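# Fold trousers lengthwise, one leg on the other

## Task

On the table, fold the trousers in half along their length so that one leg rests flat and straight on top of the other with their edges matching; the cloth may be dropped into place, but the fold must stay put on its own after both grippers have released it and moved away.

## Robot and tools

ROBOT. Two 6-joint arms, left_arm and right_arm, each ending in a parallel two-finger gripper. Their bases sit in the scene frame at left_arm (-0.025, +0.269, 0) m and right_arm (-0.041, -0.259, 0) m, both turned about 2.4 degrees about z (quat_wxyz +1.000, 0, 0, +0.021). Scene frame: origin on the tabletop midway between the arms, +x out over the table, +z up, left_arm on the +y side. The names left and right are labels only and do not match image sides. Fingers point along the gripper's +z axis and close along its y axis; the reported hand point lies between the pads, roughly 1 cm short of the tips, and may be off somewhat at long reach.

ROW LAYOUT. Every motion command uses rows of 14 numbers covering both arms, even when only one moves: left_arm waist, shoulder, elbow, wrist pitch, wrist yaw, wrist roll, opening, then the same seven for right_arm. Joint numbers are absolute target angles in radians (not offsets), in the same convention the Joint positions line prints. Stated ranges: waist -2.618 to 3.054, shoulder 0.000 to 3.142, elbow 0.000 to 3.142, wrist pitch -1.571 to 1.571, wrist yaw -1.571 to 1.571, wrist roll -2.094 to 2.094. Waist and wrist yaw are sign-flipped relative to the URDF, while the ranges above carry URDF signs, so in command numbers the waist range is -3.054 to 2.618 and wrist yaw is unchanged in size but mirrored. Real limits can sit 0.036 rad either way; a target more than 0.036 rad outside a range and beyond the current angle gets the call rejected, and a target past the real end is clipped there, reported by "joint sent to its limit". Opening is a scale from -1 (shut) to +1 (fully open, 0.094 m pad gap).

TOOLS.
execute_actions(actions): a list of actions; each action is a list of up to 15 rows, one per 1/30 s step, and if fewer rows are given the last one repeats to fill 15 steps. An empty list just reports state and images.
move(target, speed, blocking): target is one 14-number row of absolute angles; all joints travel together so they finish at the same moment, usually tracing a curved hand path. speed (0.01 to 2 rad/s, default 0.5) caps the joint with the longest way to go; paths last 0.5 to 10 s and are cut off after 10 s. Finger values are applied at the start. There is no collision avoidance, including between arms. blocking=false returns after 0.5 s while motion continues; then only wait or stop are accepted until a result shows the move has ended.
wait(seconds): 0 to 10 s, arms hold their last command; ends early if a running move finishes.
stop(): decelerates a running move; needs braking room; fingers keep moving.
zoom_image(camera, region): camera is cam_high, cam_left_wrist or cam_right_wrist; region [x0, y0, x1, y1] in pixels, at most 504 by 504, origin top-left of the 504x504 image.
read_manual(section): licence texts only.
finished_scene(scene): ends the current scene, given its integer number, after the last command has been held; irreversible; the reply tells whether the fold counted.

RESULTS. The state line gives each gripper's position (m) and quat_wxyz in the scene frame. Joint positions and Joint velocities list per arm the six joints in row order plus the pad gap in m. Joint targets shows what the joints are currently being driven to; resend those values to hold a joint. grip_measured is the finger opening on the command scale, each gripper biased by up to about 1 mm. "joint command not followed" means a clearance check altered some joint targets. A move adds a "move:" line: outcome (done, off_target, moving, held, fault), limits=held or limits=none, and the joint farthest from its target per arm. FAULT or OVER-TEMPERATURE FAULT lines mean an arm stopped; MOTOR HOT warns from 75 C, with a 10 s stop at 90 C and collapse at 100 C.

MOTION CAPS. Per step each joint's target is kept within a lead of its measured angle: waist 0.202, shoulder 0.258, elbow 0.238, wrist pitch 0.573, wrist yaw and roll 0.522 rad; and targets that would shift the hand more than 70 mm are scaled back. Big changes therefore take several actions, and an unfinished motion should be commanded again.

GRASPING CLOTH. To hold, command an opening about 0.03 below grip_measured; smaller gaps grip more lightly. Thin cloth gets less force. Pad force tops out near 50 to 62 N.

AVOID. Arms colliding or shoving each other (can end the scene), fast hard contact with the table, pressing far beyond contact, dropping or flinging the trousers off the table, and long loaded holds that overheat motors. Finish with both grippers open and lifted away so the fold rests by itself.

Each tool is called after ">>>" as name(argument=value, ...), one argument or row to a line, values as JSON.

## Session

>>> execute_actions(
  actions=[],
)

Scene clock: 0.00 s.
left_arm: end_effector_position=(+0.1492, +0.1493, +0.2350) grip_measured=+1.000 end_effector_quat_wxyz=(+0.303, +0.836, +0.414, +0.195) | right_arm: end_effector_position=(+0.2082, -0.2519, +0.1851) grip_measured=+1.000 end_effector_quat_wxyz=(+0.131, +0.339, +0.924, -0.117)
Joint names: [waist, shoulder, elbow, wrist pitch, wrist yaw, wrist roll]
Joint positions: left_arm=[ 0.732  0.74   1.008 -1.107  0.101  1.57   0.094] | right_arm=[-0.227  1.398  1.332 -1.425 -0.343  0.958  0.094]
Joint velocities: left_arm=[-0.007 -0.027 -0.007 -0.007 -0.051 -0.081  0.   ] | right_arm=[-0.002  0.002  0.007 -0.066 -0.022 -0.022  0.   ]
Joint torques (N m, as the arm reports them, + toward a larger Joint positions number): no reading
Joint targets: left_arm=[0.732 0.735 1.017 -1.108 0.098 1.566] | right_arm=[-0.227 1.392 1.340 -1.425 -0.354 0.959]

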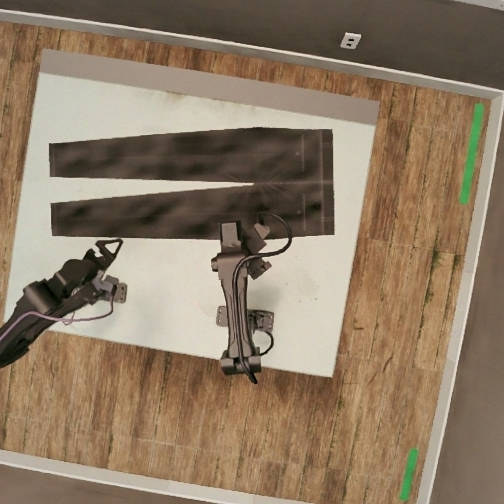

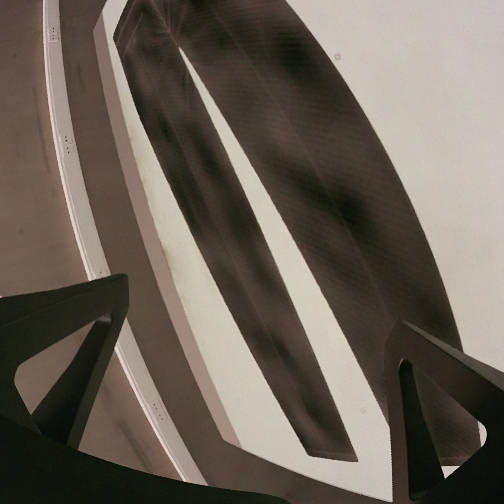

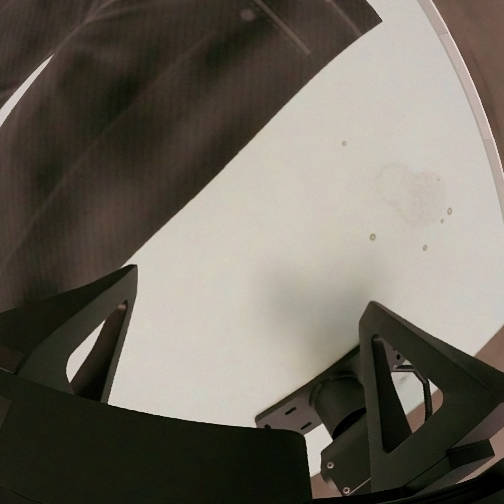

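>>> move(
  target=[-0.767,1.53,0.95,-0.98,0,-0.95,0,0.638,2.2,1.858,-1.19,0,0.8,0],
  speed=1.0,
)

Scene clock: 3.73 s.
left_arm: end_effector_position=(+0.1467, +0.4496, +0.0525) grip_measured=+0.003 end_effector_quat_wxyz=(-0.006, +0.766, -0.643, -0.002) | right_arm: end_effector_position=(+0.3109, -0.4967, +0.0517) grip_measured=+0.002 end_effector_quat_wxyz=(-0.001, +0.646, +0.763, -0.001)
Joint names: [waist, shoulder, elbow, wrist pitch, wrist yaw, wrist roll]
Joint positions: left_arm=[-0.76   1.526  0.957 -0.991  0.006 -0.945  0.047] | right_arm=[ 0.637  2.198  1.829 -1.204 -0.003  0.809  0.047]
Joint velocities: left_arm=[ 0.012 -0.012 -0.017 -0.037  0.037 -0.007  0.001] | right_arm=[-0.007  0.017 -0.012 -0.11   0.037 -0.007 -0.   ]
Joint torques (N m, as the arm reports them, + toward a larger Joint positions number): left_arm=[-0.61 -5.43  5.86  0.4  -0.05 -0.04] | right_arm=[  0.11 -13.03   9.85   0.2   -0.01  -0.1 ]
Joint targets: left_arm=[-0.767 1.530 0.950 -0.980 0.000 -0.950] | right_arm=[0.638 2.200 1.858 -1.190 -0.000 0.800]
move: off_target (right_arm); limits=none; left_arm: farthest joint: the wrist pitch, 0.011 radians from its target (0.127 radians at the start); right_arm: farthest joint: the elbow, 0.029 radians from its target (0.526 radians at the start)

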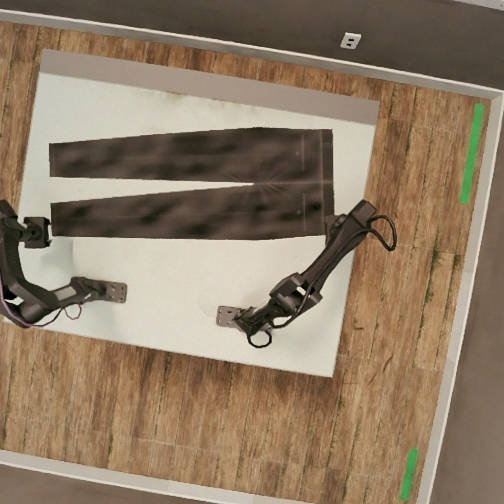

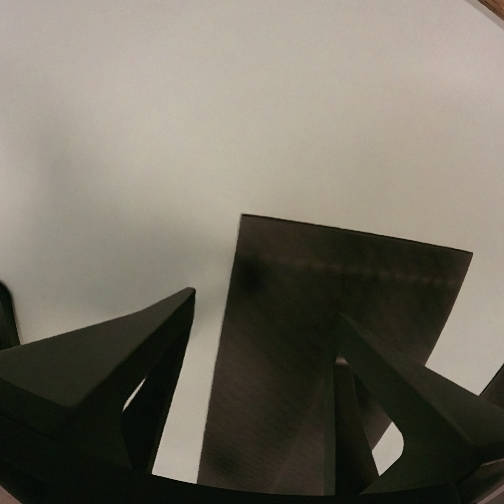

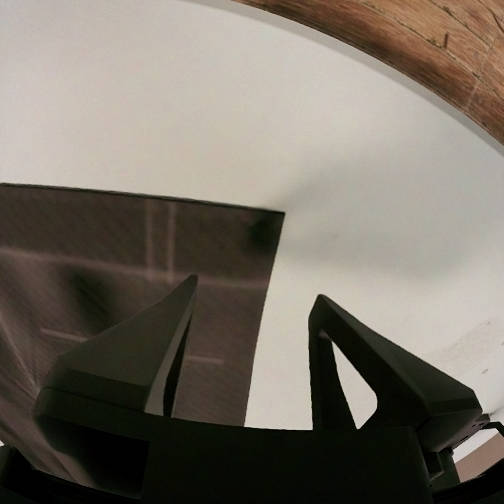

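>>> move(
  target=[-0.735,1.615,0.815,-0.80,0,-0.95,0,0.60,2.25,1.70,-1.04,0,0.8,0],
  speed=0.15,
)

>>> move(
  target=[-0.735,1.615,0.815,-0.80,0,-0.95,-1,0.60,2.25,1.70,-1.04,0,0.8,-1],
)

Scene clock: 5.37 s.
left_arm: end_effector_position=(+0.1421, +0.4407, +0.0111) grip_measured=+0.003 end_effector_quat_wxyz=(+0.012, +0.762, -0.647, -0.004) | right_arm: end_effector_position=(+0.3128, -0.4887, +0.0164) grip_measured=+0.002 end_effector_quat_wxyz=(-0.008, +0.639, +0.770, -0.002)
Joint names: [waist, shoulder, elbow, wrist pitch, wrist yaw, wrist roll]
Joint positions: left_arm=[-0.748  1.594  0.844 -0.845  0.005 -0.945  0.047] | right_arm=[ 0.619  2.228  1.736 -1.095 -0.003  0.808  0.047]
Joint velocities: left_arm=[ 0.007  0.007 -0.017 -0.037  0.007  0.007 -0.001] | right_arm=[ 0.012  0.007  0.012 -0.037 -0.022  0.051  0.002]
Joint torques (N m, as the arm reports them, + toward a larger Joint positions number): left_arm=[ 1.06 -4.17  3.95  0.73 -0.04 -0.05] | right_arm=[ -1.28 -11.34   4.24   0.56  -0.02  -0.07]
Joint targets: left_arm=[-0.735 1.615 0.815 -0.800 -0.000 -0.950] | right_arm=[0.600 2.250 1.700 -1.040 0.000 0.800]
move: off_target (left_arm, right_arm); limits=none; left_arm: farthest joint: the wrist pitch, 0.045 radians from its target (0.191 radians at the start); right_arm: farthest joint: the wrist pitch, 0.055 radians from its target (0.164 radians at the start)

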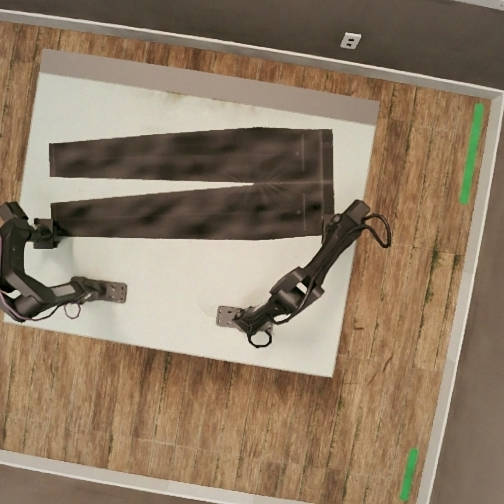

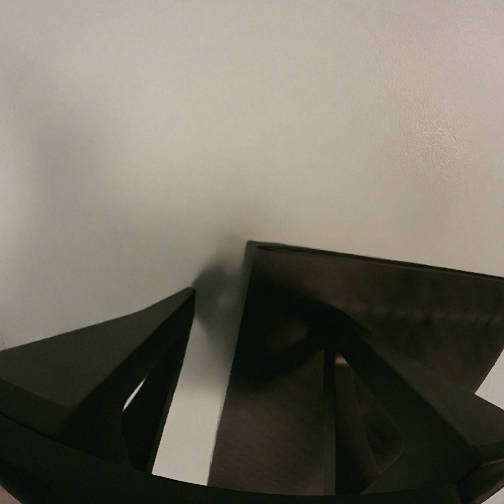

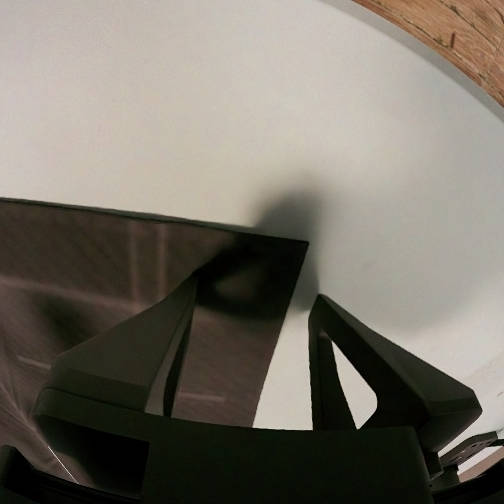

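Scene clock: 6.10 s.
left_arm: end_effector_position=(+0.1455, +0.4418, +0.0110) grip_measured=-0.982 end_effector_quat_wxyz=(+0.006, +0.762, -0.647, +0.001) | right_arm: end_effector_position=(+0.3162, -0.4880, +0.0165) grip_measured=-0.990 end_effector_quat_wxyz=(-0.002, +0.637, +0.771, +0.000)
Joint names: [waist, shoulder, elbow, wrist pitch, wrist yaw, wrist roll]
Joint positions: left_arm=[-0.748  1.594  0.844 -0.833 -0.004 -0.945  0.001] | right_arm=[ 0.614  2.226  1.733 -1.082  0.001  0.808  0.   ]
Joint velocities: left_arm=[-0.002  0.007  0.007 -0.037 -0.022  0.051  0.001] | right_arm=[-0.007 -0.007 -0.017  0.007 -0.022 -0.037  0.   ]
Joint torques (N m, as the arm reports them, + toward a larger Joint positions number): left_arm=[ 1.07 -4.17  3.98  0.62  0.05 -0.06] | right_arm=[ -1.17 -11.08   4.48   0.49  -0.04  -0.1 ]
Joint targets: left_arm=[-0.735 1.615 0.815 -0.800 0.000 -0.950] | right_arm=[0.600 2.250 1.700 -1.040 0.000 0.800]
move: off_target (left_arm, right_arm); limits=none; left_arm: farthest joint: the wrist pitch, 0.033 radians from its target (0.045 radians at the start); right_arm: farthest joint: the wrist pitch, 0.042 radians from its target (0.055 radians at the start)

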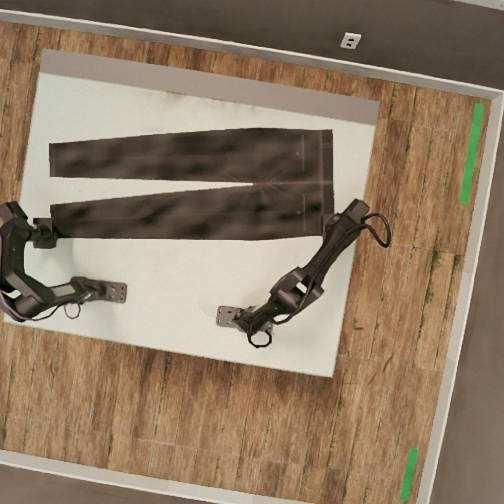

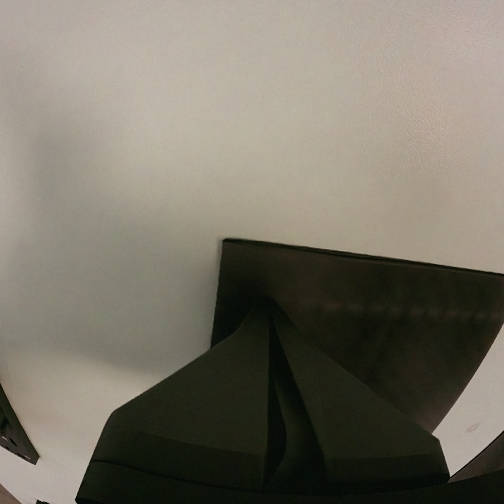

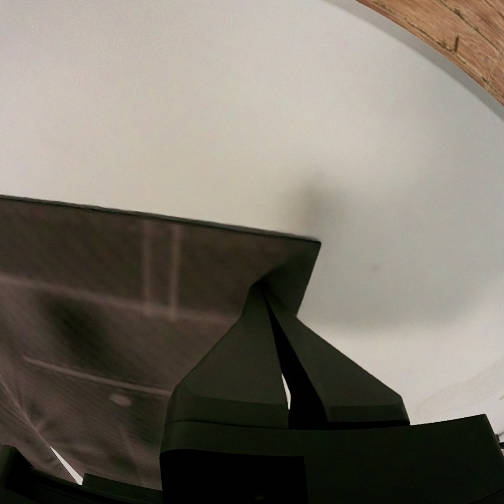

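>>> move(
  target=[-0.735,1.58,0.92,-0.82,0,-0.95,-1,0.60,2.21,1.80,-1.07,0,0.8,-1],
  speed=0.2,
)

>>> move(
  target=[-0.735,1.61,0.80,-0.72,0,-0.95,0.1,0.60,2.24,1.67,-0.95,0,0.8,0.1],
  speed=0.1,
)

Scene clock: 7.27 s.
left_arm: end_effector_position=(+0.1603, +0.4568, +0.0232) grip_measured=-0.983 end_effector_quat_wxyz=(-0.024, +0.762, -0.647, +0.004) | right_arm: end_effector_position=(+0.3281, -0.4957, +0.0285) grip_measured=-0.990 end_effector_quat_wxyz=(+0.022, +0.637, +0.771, +0.003)
Joint names: [waist, shoulder, elbow, wrist pitch, wrist yaw, wrist roll]
Joint positions: left_arm=[-0.748  1.594  0.897 -0.827 -0.004 -0.945  0.001] | right_arm=[ 0.614  2.224  1.778 -1.08   0.001  0.808  0.   ]
Joint velocities: left_arm=[-0.002 -0.007  0.012 -0.022  0.007  0.066  0.001] | right_arm=[ 0.007 -0.012  0.022 -0.022  0.11  -0.051 -0.   ]
Joint torques (N m, as the arm reports them, + toward a larger Joint positions number): left_arm=[ 1.07 -7.53  7.71  0.41  0.04 -0.05] | right_arm=[ -1.03 -14.87   9.35   0.26  -0.03  -0.07]
Joint targets: left_arm=[-0.735 1.580 0.920 -0.820 0.000 -0.950] | right_arm=[0.600 2.210 1.800 -1.070 0.000 0.800]
move: off_target (left_arm, right_arm); limits=none; left_arm: farthest joint: the elbow, 0.023 radians from its target (0.076 radians at the start); right_arm: farthest joint: the elbow, 0.022 radians from its target (0.067 radians at the start)

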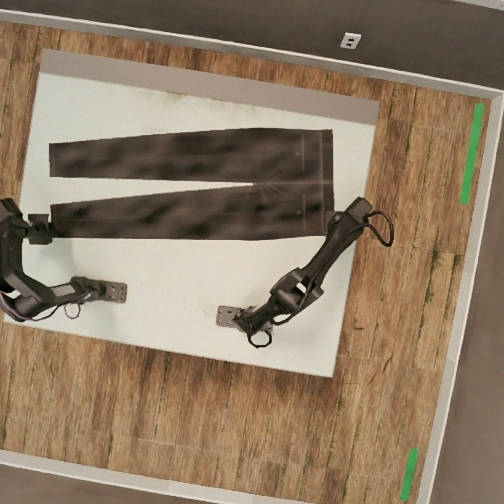

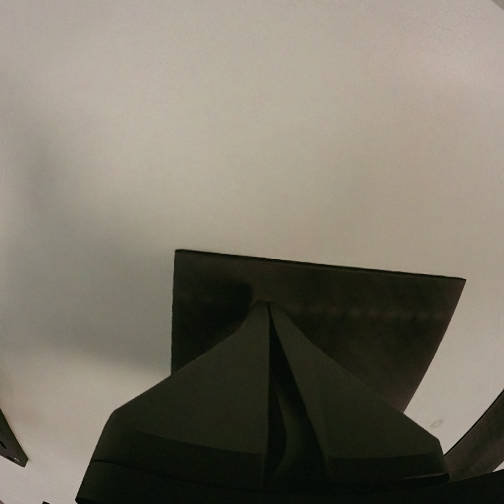

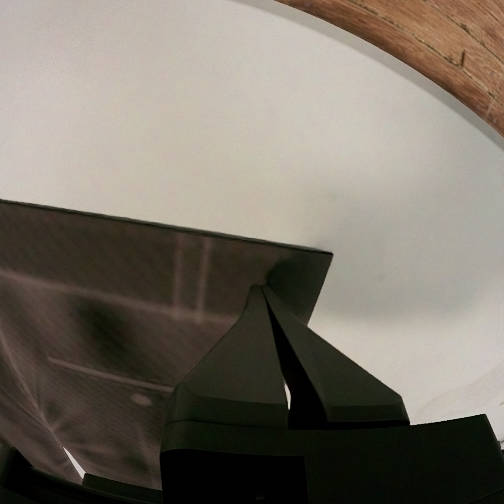

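Scene clock: 8.83 s.
left_arm: end_effector_position=(+0.1556, +0.4521, +0.0104) grip_measured=+0.097 end_effector_quat_wxyz=(-0.024, +0.763, -0.646, +0.003) | right_arm: end_effector_position=(+0.3260, -0.4941, +0.0151) grip_measured=+0.098 end_effector_quat_wxyz=(+0.028, +0.636, +0.771, +0.004)
Joint names: [waist, shoulder, elbow, wrist pitch, wrist yaw, wrist roll]
Joint positions: left_arm=[-0.748  1.594  0.84  -0.769 -0.003 -0.946  0.052] | right_arm=[ 0.614  2.215  1.707 -1.007  0.002  0.808  0.052]
Joint velocities: left_arm=[ 0.002 -0.007 -0.007  0.007  0.037  0.081 -0.   ] | right_arm=[ 0.002  0.002 -0.017 -0.022  0.022 -0.007 -0.   ]
Joint torques (N m, as the arm reports them, + toward a larger Joint positions number): left_arm=[ 1.08 -4.7   3.28  0.95  0.04 -0.01] | right_arm=[ -1.11 -10.88   4.35   0.74  -0.04  -0.05]
Joint targets: left_arm=[-0.735 1.610 0.800 -0.720 -0.000 -0.950] | right_arm=[0.600 2.240 1.670 -0.950 -0.000 0.800]
move: off_target (left_arm, right_arm); limits=none; left_arm: farthest joint: the wrist pitch, 0.049 radians from its target (0.107 radians at the start); right_arm: farthest joint: the wrist pitch, 0.057 radians from its target (0.130 radians at the start)

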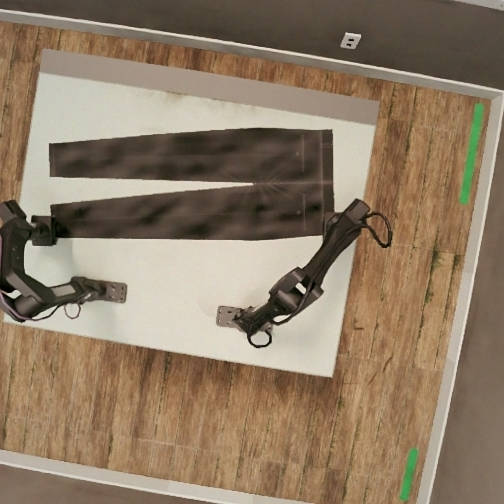

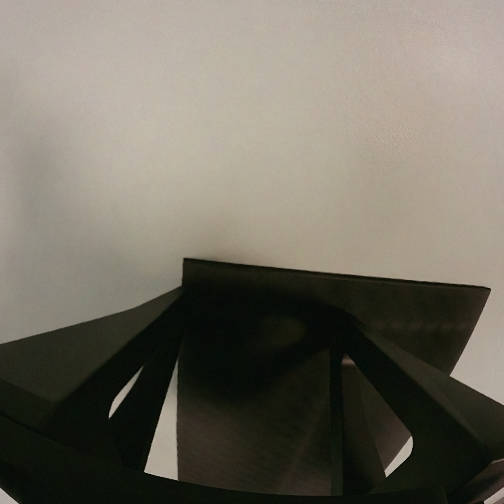

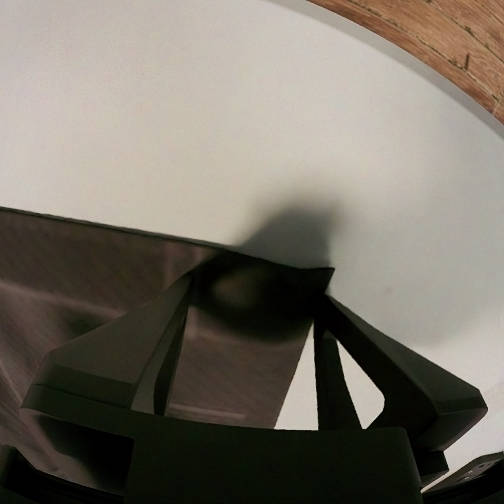

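>>> execute_actions(
  actions=[
    [[-0.735,1.61,0.80,-0.76,0,-0.95,-0.5,0.60,2.24,1.67,-1.0,0,0.8,-0.5]],
    [[-0.735,1.61,0.80,-0.76,0,-0.95,-1,0.60,2.24,1.67,-1.0,0,0.8,-1]],
  ],
)

Scene clock: 9.93 s.
left_arm: end_effector_position=(+0.1555, +0.4519, +0.0105) grip_measured=-0.962 end_effector_quat_wxyz=(-0.025, +0.762, -0.647, +0.001) | right_arm: end_effector_position=(+0.3311, -0.4930, +0.0158) grip_measured=-0.960 end_effector_quat_wxyz=(+0.035, +0.634, +0.773, +0.007)
Joint names: [waist, shoulder, elbow, wrist pitch, wrist yaw, wrist roll]
Joint positions: left_arm=[-0.744  1.591  0.838 -0.767  0.001 -0.947  0.002] | right_arm=[ 0.607  2.214  1.707 -0.993  0.006  0.808  0.002]
Joint velocities: left_arm=[ 0.002 -0.012 -0.007 -0.022  0.022 -0.007  0.001] | right_arm=[-0.027  0.027 -0.027 -0.007  0.022 -0.037  0.001]
Joint torques (N m, as the arm reports them, + toward a larger Joint positions number): left_arm=[ 0.78 -4.52  3.49  0.46  0.   -0.04] | right_arm=[ -0.48 -10.81   4.2    0.14  -0.08  -0.07]
Joint targets: left_arm=[-0.735 1.610 0.800 -0.760 -0.000 -0.950] | right_arm=[0.600 2.240 1.670 -1.000 0.000 0.800]

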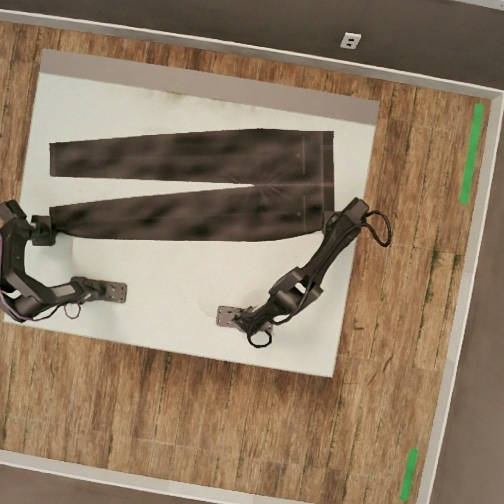

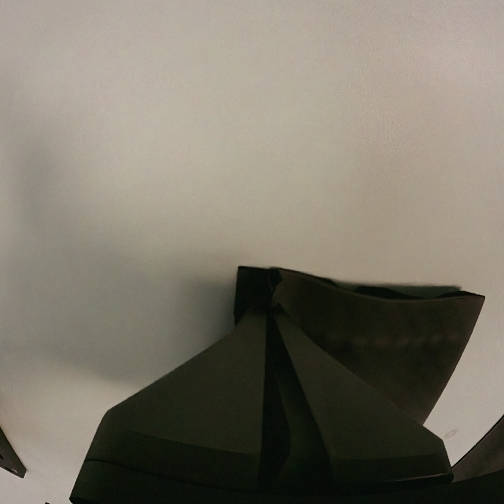

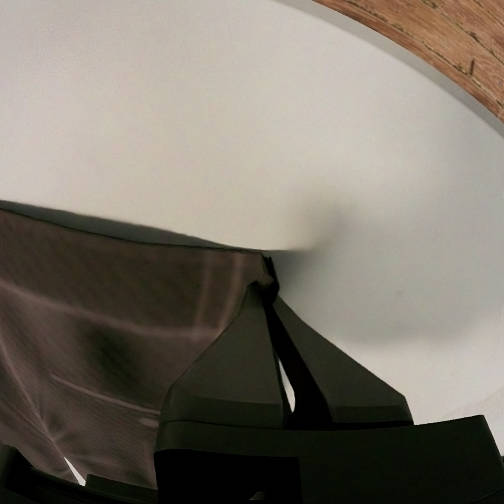

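>>> move(
  target=[-0.56,1.79,1.70,-1.34,0,-1.145,-1,0.447,2.18,2.18,-1.055,0,1.0,-1],
  speed=0.3,
)

>>> zoom_image(
  camera="cam_high",
  region=[0,80,400,280],
)

Scene clock: 13.63 s.
left_arm: end_effector_position=(+0.2689, +0.4703, +0.1625) grip_measured=-0.963 end_effector_quat_wxyz=(-0.057, +0.765, -0.641, +0.026) | right_arm: end_effector_position=(+0.4518, -0.4665, +0.1564) grip_measured=-0.960 end_effector_quat_wxyz=(+0.215, +0.626, +0.746, +0.077)
Joint names: [waist, shoulder, elbow, wrist pitch, wrist yaw, wrist roll]
Joint positions: left_arm=[-0.566  1.784  1.672 -1.335 -0.02  -1.14   0.002] | right_arm=[ 0.45   2.204  2.153 -1.058  0.025  0.994  0.002]
Joint velocities: left_arm=[ 0.002 -0.007 -0.002 -0.037 -0.022 -0.11  -0.001] | right_arm=[ 0.007 -0.012  0.007 -0.037 -0.037  0.007 -0.001]
Joint torques (N m, as the arm reports them, + toward a larger Joint positions number): left_arm=[ 0.4  -8.33  8.57  0.46  0.2  -0.05] | right_arm=[ -0.35 -16.29  10.54   0.9   -0.27   0.04]
Joint targets: left_arm=[-0.560 1.790 1.700 -1.340 0.000 -1.145] | right_arm=[0.447 2.180 2.180 -1.055 -0.000 1.000]
move: off_target (left_arm, right_arm); limits=none; left_arm: farthest joint: the elbow, 0.028 radians from its target (0.862 radians at the start); right_arm: farthest joint: the elbow, 0.027 radians from its target (0.473 radians at the start)

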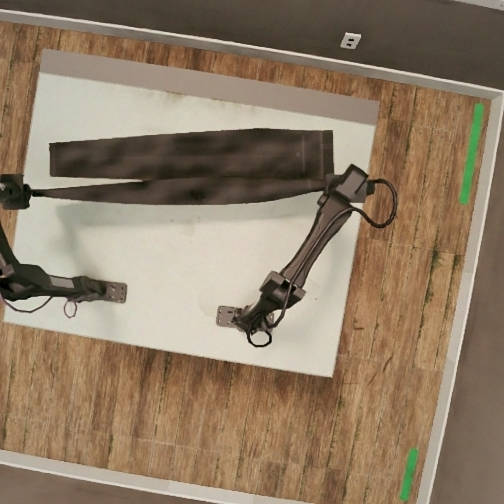

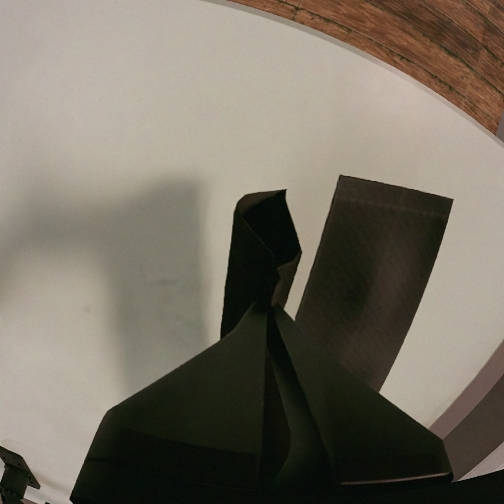

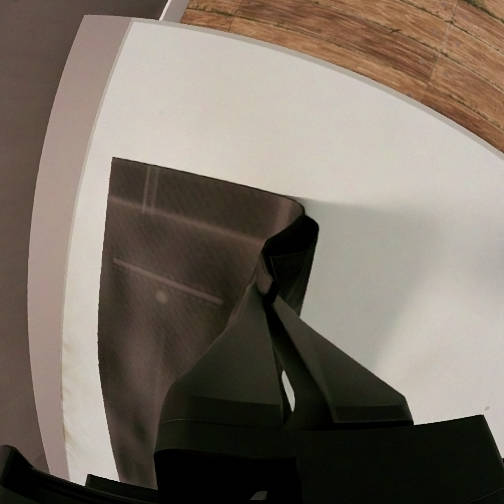

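Region (0, 80, 400, 280) of cam_high's 504x504 image, scaled by 1.260, with more detail than that image has.

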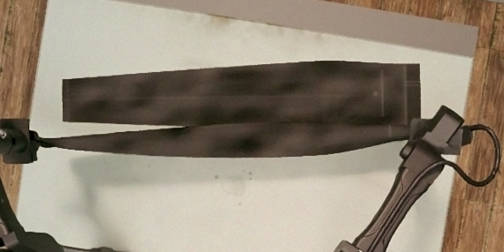

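>>> move(
  target=[-0.53,1.95,1.56,-1.04,0,-1.19,-1,0.372,2.485,2.435,-0.9,0,1.1,-1],
  speed=0.25,
)

>>> move(
  target=[-0.462,2.285,1.905,-0.97,0,-1.25,-1,0.325,2.675,2.40,-0.55,0,1.2,-1],
  speed=0.25,
)

>>> zoom_image(
  camera="cam_high",
  region=[0,80,400,280],
)

Scene clock: 15.77 s.
left_arm: end_effector_position=(+0.3105, +0.4832, +0.0801) grip_measured=-0.963 end_effector_quat_wxyz=(-0.056, +0.769, -0.636, +0.031) | right_arm: end_effector_position=(+0.5380, -0.4509, +0.1083) grip_measured=-0.960 end_effector_quat_wxyz=(+0.250, +0.625, +0.730, +0.117)
Joint names: [waist, shoulder, elbow, wrist pitch, wrist yaw, wrist roll]
Joint positions: left_arm=[-0.535  1.952  1.564 -1.059 -0.026 -1.186  0.002] | right_arm=[ 0.372  2.486  2.403 -0.93   0.032  1.094  0.002]
Joint velocities: left_arm=[-0.007 -0.007  0.012 -0.051  0.022 -0.022 -0.   ] | right_arm=[-0.002 -0.007  0.002 -0.007 -0.051  0.037  0.001]
Joint torques (N m, as the arm reports them, + toward a larger Joint positions number): left_arm=[  0.47 -10.71   6.39   0.75   0.25  -0.02] | right_arm=[  0.1  -16.43  10.97   1.34  -0.36   0.04]
Joint targets: left_arm=[-0.530 1.950 1.560 -1.040 -0.000 -1.190] | right_arm=[0.372 2.485 2.435 -0.900 0.000 1.100]
move: off_target (left_arm, right_arm); limits=none; left_arm: farthest joint: the wrist yaw, 0.026 radians from its target (0.020 radians at the start); right_arm: farthest joint: the elbow, 0.032 radians from its target (0.282 radians at the start)

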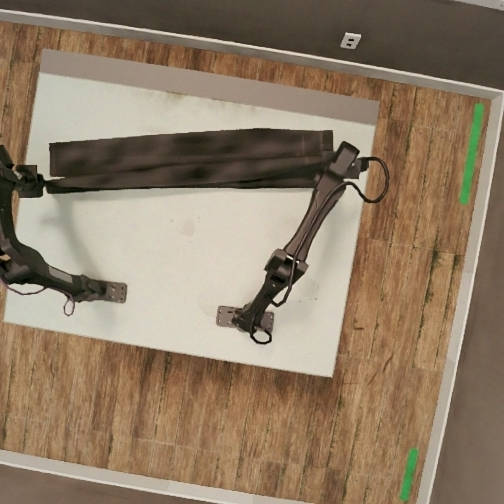

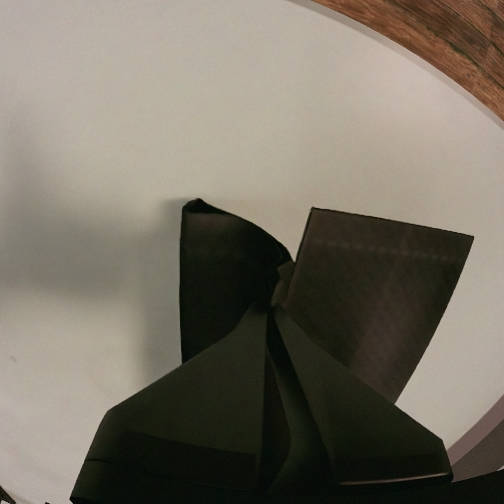

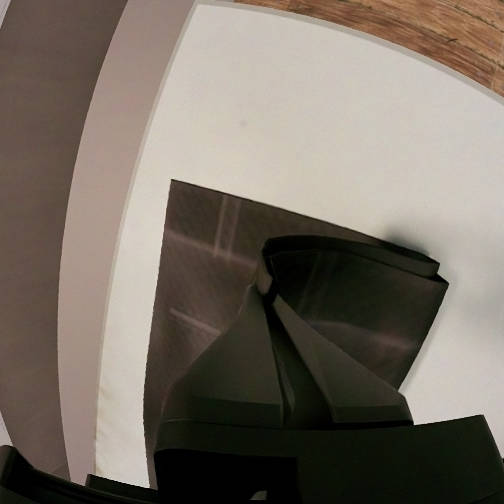

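Scene clock: 17.90 s.
left_arm: end_effector_position=(+0.3991, +0.5006, +0.0304) grip_measured=-0.963 end_effector_quat_wxyz=(-0.074, +0.765, -0.638, +0.045) | right_arm: end_effector_position=(+0.6052, -0.4424, +0.0428) grip_measured=-0.960 end_effector_quat_wxyz=(+0.310, +0.628, +0.694, +0.168)
Joint names: [waist, shoulder, elbow, wrist pitch, wrist yaw, wrist roll]
Joint positions: left_arm=[-0.467  2.285  1.874 -0.989 -0.03  -1.246  0.002] | right_arm=[ 0.328  2.674  2.403 -0.58   0.032  1.196  0.002]
Joint velocities: left_arm=[ 0.012 -0.012 -0.012 -0.051 -0.007 -0.051 -0.001] | right_arm=[-0.002 -0.007 -0.032 -0.051 -0.007  0.007 -0.001]
Joint torques (N m, as the arm reports them, + toward a larger Joint positions number): left_arm=[  0.19 -13.64   8.74   0.86   0.3   -0.06] | right_arm=[ -0.19 -17.51   8.4    1.52  -0.32  -0.01]
Joint targets: left_arm=[-0.462 2.285 1.905 -0.970 0.000 -1.250] | right_arm=[0.325 2.675 2.400 -0.550 -0.000 1.200]
move: off_target (left_arm, right_arm); limits=none; left_arm: farthest joint: the elbow, 0.031 radians from its target (0.341 radians at the start); right_arm: farthest joint: the wrist yaw, 0.032 radians from its target (0.032 radians at the start)

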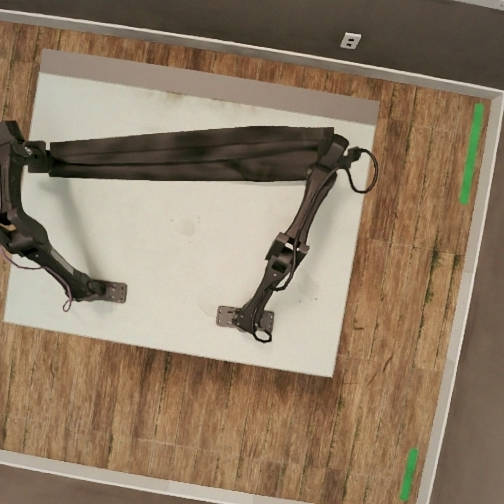

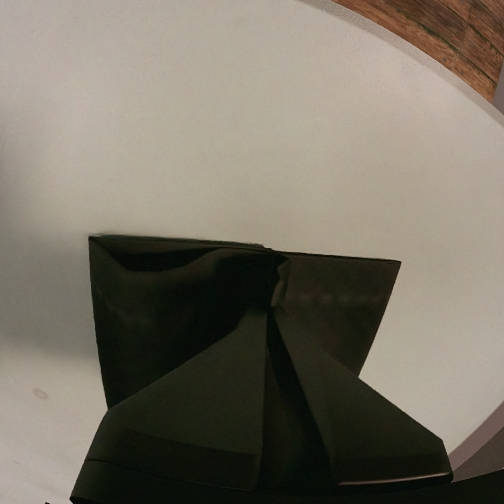

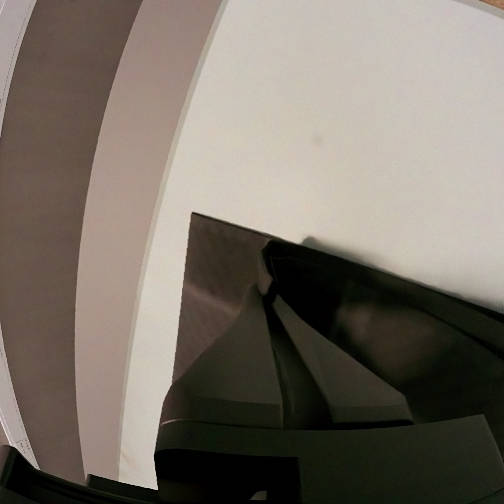

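Region (0, 80, 400, 280) of cam_high's 504x504 image, scaled by 1.260, with more detail than that image has.

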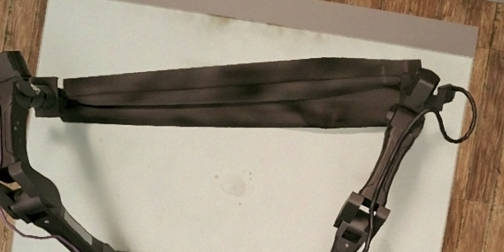

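Inner corners line up. Release.

>>> move(
  target=[-0.462,2.285,1.905,-0.97,0,-1.25,0.2,0.325,2.675,2.40,-0.55,0,1.2,-0.2],
)

>>> move(
  target=[-0.462,2.15,1.905,-0.97,0,-1.25,0.2,0.325,2.57,2.40,-0.5,0,1.2,-0.2],
  speed=0.2,
)

>>> move(
  target=[-0.46,0.9,1.0,-1.0,0,0,1,0.325,1.2,1.25,-0.9,0,0,1],
  speed=0.8,
)

>>> zoom_image(
  camera="cam_high",
  region=[30,90,360,220],
)

Scene clock: 18.90 s.
left_arm: end_effector_position=(+0.4002, +0.5039, +0.0308) grip_measured=+0.197 end_effector_quat_wxyz=(-0.081, +0.765, -0.637, +0.040) | right_arm: end_effector_position=(+0.6078, -0.4466, +0.0460) grip_measured=-0.202 end_effector_quat_wxyz=(+0.322, +0.628, +0.689, +0.164)
Joint names: [waist, shoulder, elbow, wrist pitch, wrist yaw, wrist roll]
Joint positions: left_arm=[-0.467  2.285  1.874 -0.979 -0.017 -1.246  0.056] | right_arm=[ 0.328  2.674  2.403 -0.56   0.013  1.196  0.037]
Joint velocities: left_arm=[-0.012 -0.007 -0.007  0.037  0.066 -0.037  0.   ] | right_arm=[ 0.017 -0.007  0.002  0.037 -0.037  0.066  0.002]
Joint torques (N m, as the arm reports them, + toward a larger Joint positions number): left_arm=[  0.39 -13.67   8.85   0.75   0.2   -0.04] | right_arm=[ -0.13 -17.74   8.69   1.37  -0.16   0.04]
Joint targets: left_arm=[-0.462 2.285 1.905 -0.970 0.000 -1.250] | right_arm=[0.325 2.675 2.400 -0.550 -0.000 1.200]
move: off_target (left_arm); limits=none; left_arm: farthest joint: the elbow, 0.031 radians from its target (0.031 radians at the start); right_arm: farthest joint: the wrist yaw, 0.013 radians from its target (0.032 radians at the start)

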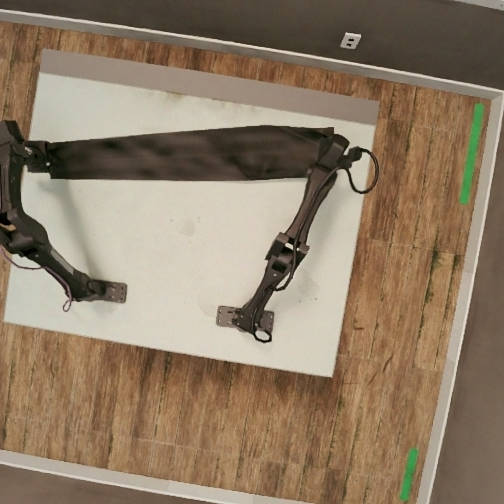

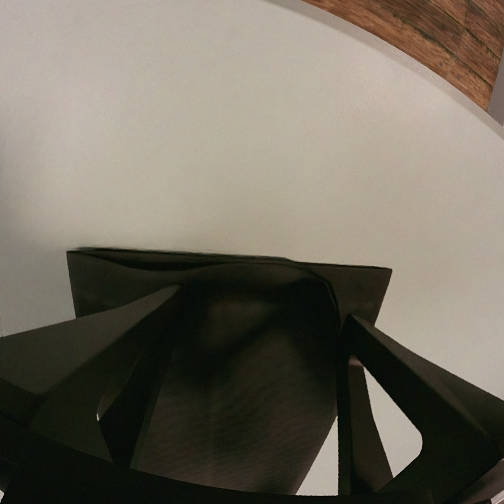

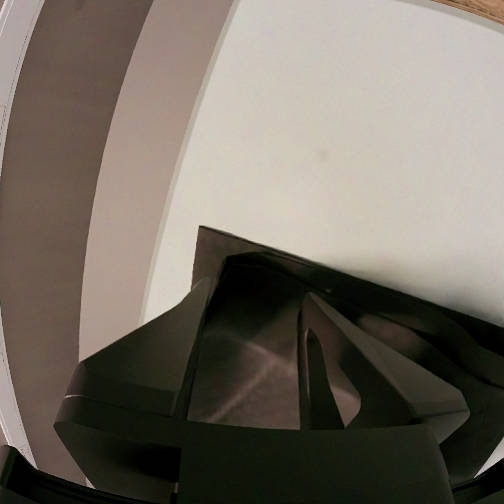

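Scene clock: 20.00 s.
left_arm: end_effector_position=(+0.4066, +0.5076, +0.0849) grip_measured=+0.197 end_effector_quat_wxyz=(-0.135, +0.760, -0.633, +0.061) | right_arm: end_effector_position=(+0.6200, -0.4505, +0.1147) grip_measured=-0.202 end_effector_quat_wxyz=(+0.381, +0.609, +0.669, +0.193)
Joint names: [waist, shoulder, elbow, wrist pitch, wrist yaw, wrist roll]
Joint positions: left_arm=[-0.467  2.17   1.874 -0.977 -0.016 -1.247  0.056] | right_arm=[ 0.328  2.585  2.403 -0.506  0.012  1.196  0.037]
Joint velocities: left_arm=[-0.007 -0.022  0.002 -0.051 -0.022 -0.022  0.001] | right_arm=[-0.007 -0.017 -0.032  0.051  0.007 -0.066 -0.   ]
Joint torques (N m, as the arm reports them, + toward a larger Joint positions number): left_arm=[  0.42 -14.83   9.05   0.96   0.17  -0.04] | right_arm=[ -0.27 -18.85   8.74   1.49  -0.15   0.03]
Joint targets: left_arm=[-0.462 2.150 1.905 -0.970 -0.000 -1.250] | right_arm=[0.325 2.570 2.400 -0.500 -0.000 1.200]
move: off_target (left_arm); limits=none; left_arm: farthest joint: the elbow, 0.031 radians from its target (0.031 radians at the start); right_arm: farthest joint: the shoulder, 0.015 radians from its target (0.104 radians at the start)

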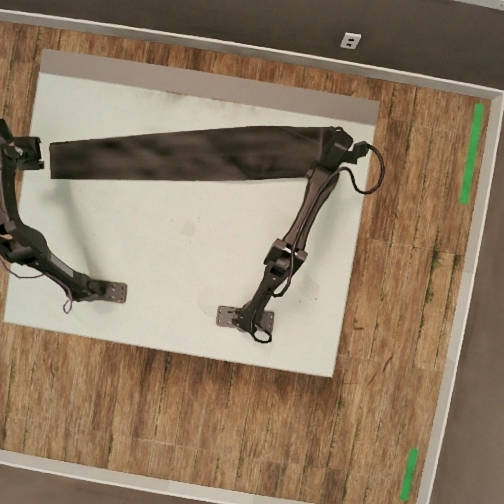

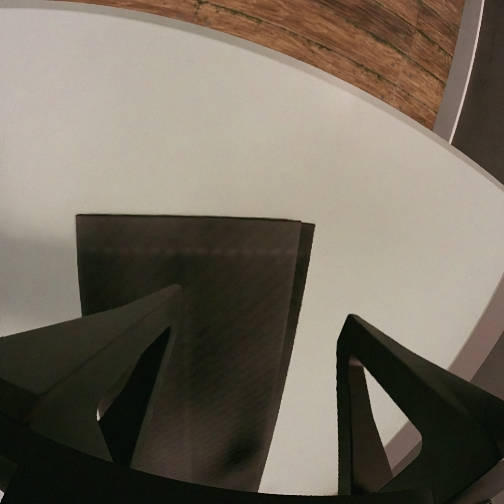

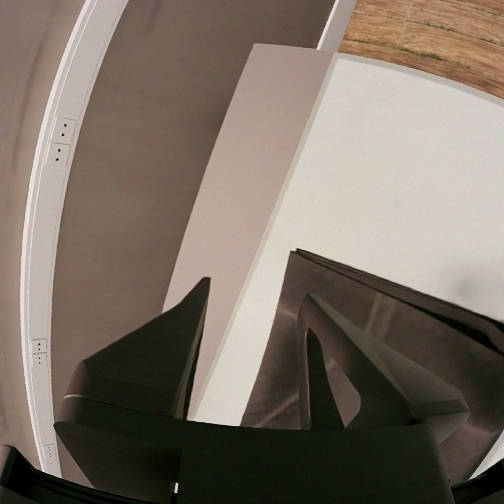

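Scene clock: 22.60 s.
left_arm: end_effector_position=(+0.1937, +0.3900, +0.2140) grip_measured=+1.000 end_effector_quat_wxyz=(+0.316, -0.239, +0.915, +0.076) | right_arm: end_effector_position=(+0.2817, -0.3519, +0.2516) grip_measured=+1.000 end_effector_quat_wxyz=(+0.354, +0.136, +0.924, -0.046)
Joint names: [waist, shoulder, elbow, wrist pitch, wrist yaw, wrist roll]
Joint positions: left_arm=[-0.467  0.916  1.007 -1.001 -0.011 -0.006  0.094] | right_arm=[ 0.328  1.214  1.259 -0.886  0.007  0.009  0.094]
Joint velocities: left_arm=[-0.002  0.012  0.002  0.007 -0.037 -0.037  0.   ] | right_arm=[ 0.007  0.012 -0.027 -0.051 -0.022 -0.037  0.   ]
Joint torques (N m, as the arm reports them, + toward a larger Joint positions number): left_arm=[ 0.57 -2.26  6.57  1.55  0.11  0.04] | right_arm=[-0.23 -5.17  7.59  1.14 -0.1  -0.1 ]
Joint targets: left_arm=[-0.460 0.900 1.000 -1.000 -0.000 -0.000] | right_arm=[0.325 1.200 1.250 -0.900 0.000 0.000]
move: done; limits=none; left_arm: farthest joint: the shoulder, 0.016 radians from its target (1.270 radians at the start); right_arm: farthest joint: the shoulder, 0.014 radians from its target (1.385 radians at the start)

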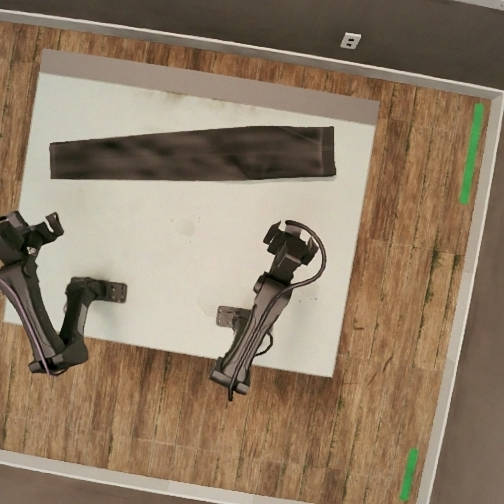

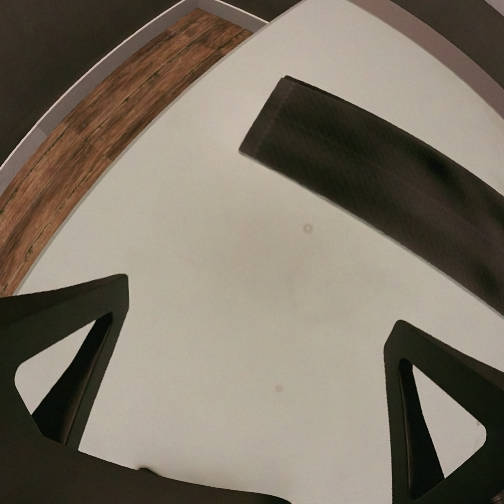

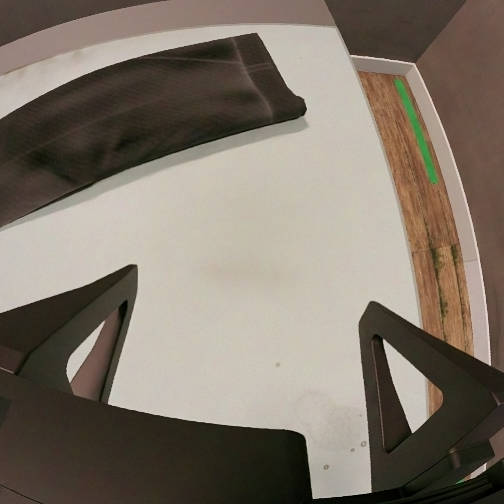

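Region (30, 90, 360, 220) of cam_high's 504x504 image, scaled by 1.527, with more detail than that image has; it fills the top 199 rows of this view, and the rest is white.

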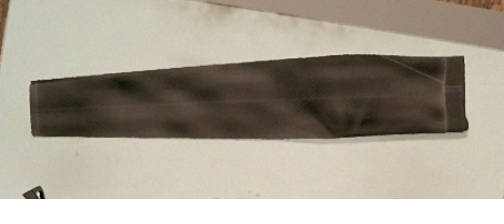

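>>> finished_scene(
  scene=2,
)

The scene is finished: the task was done.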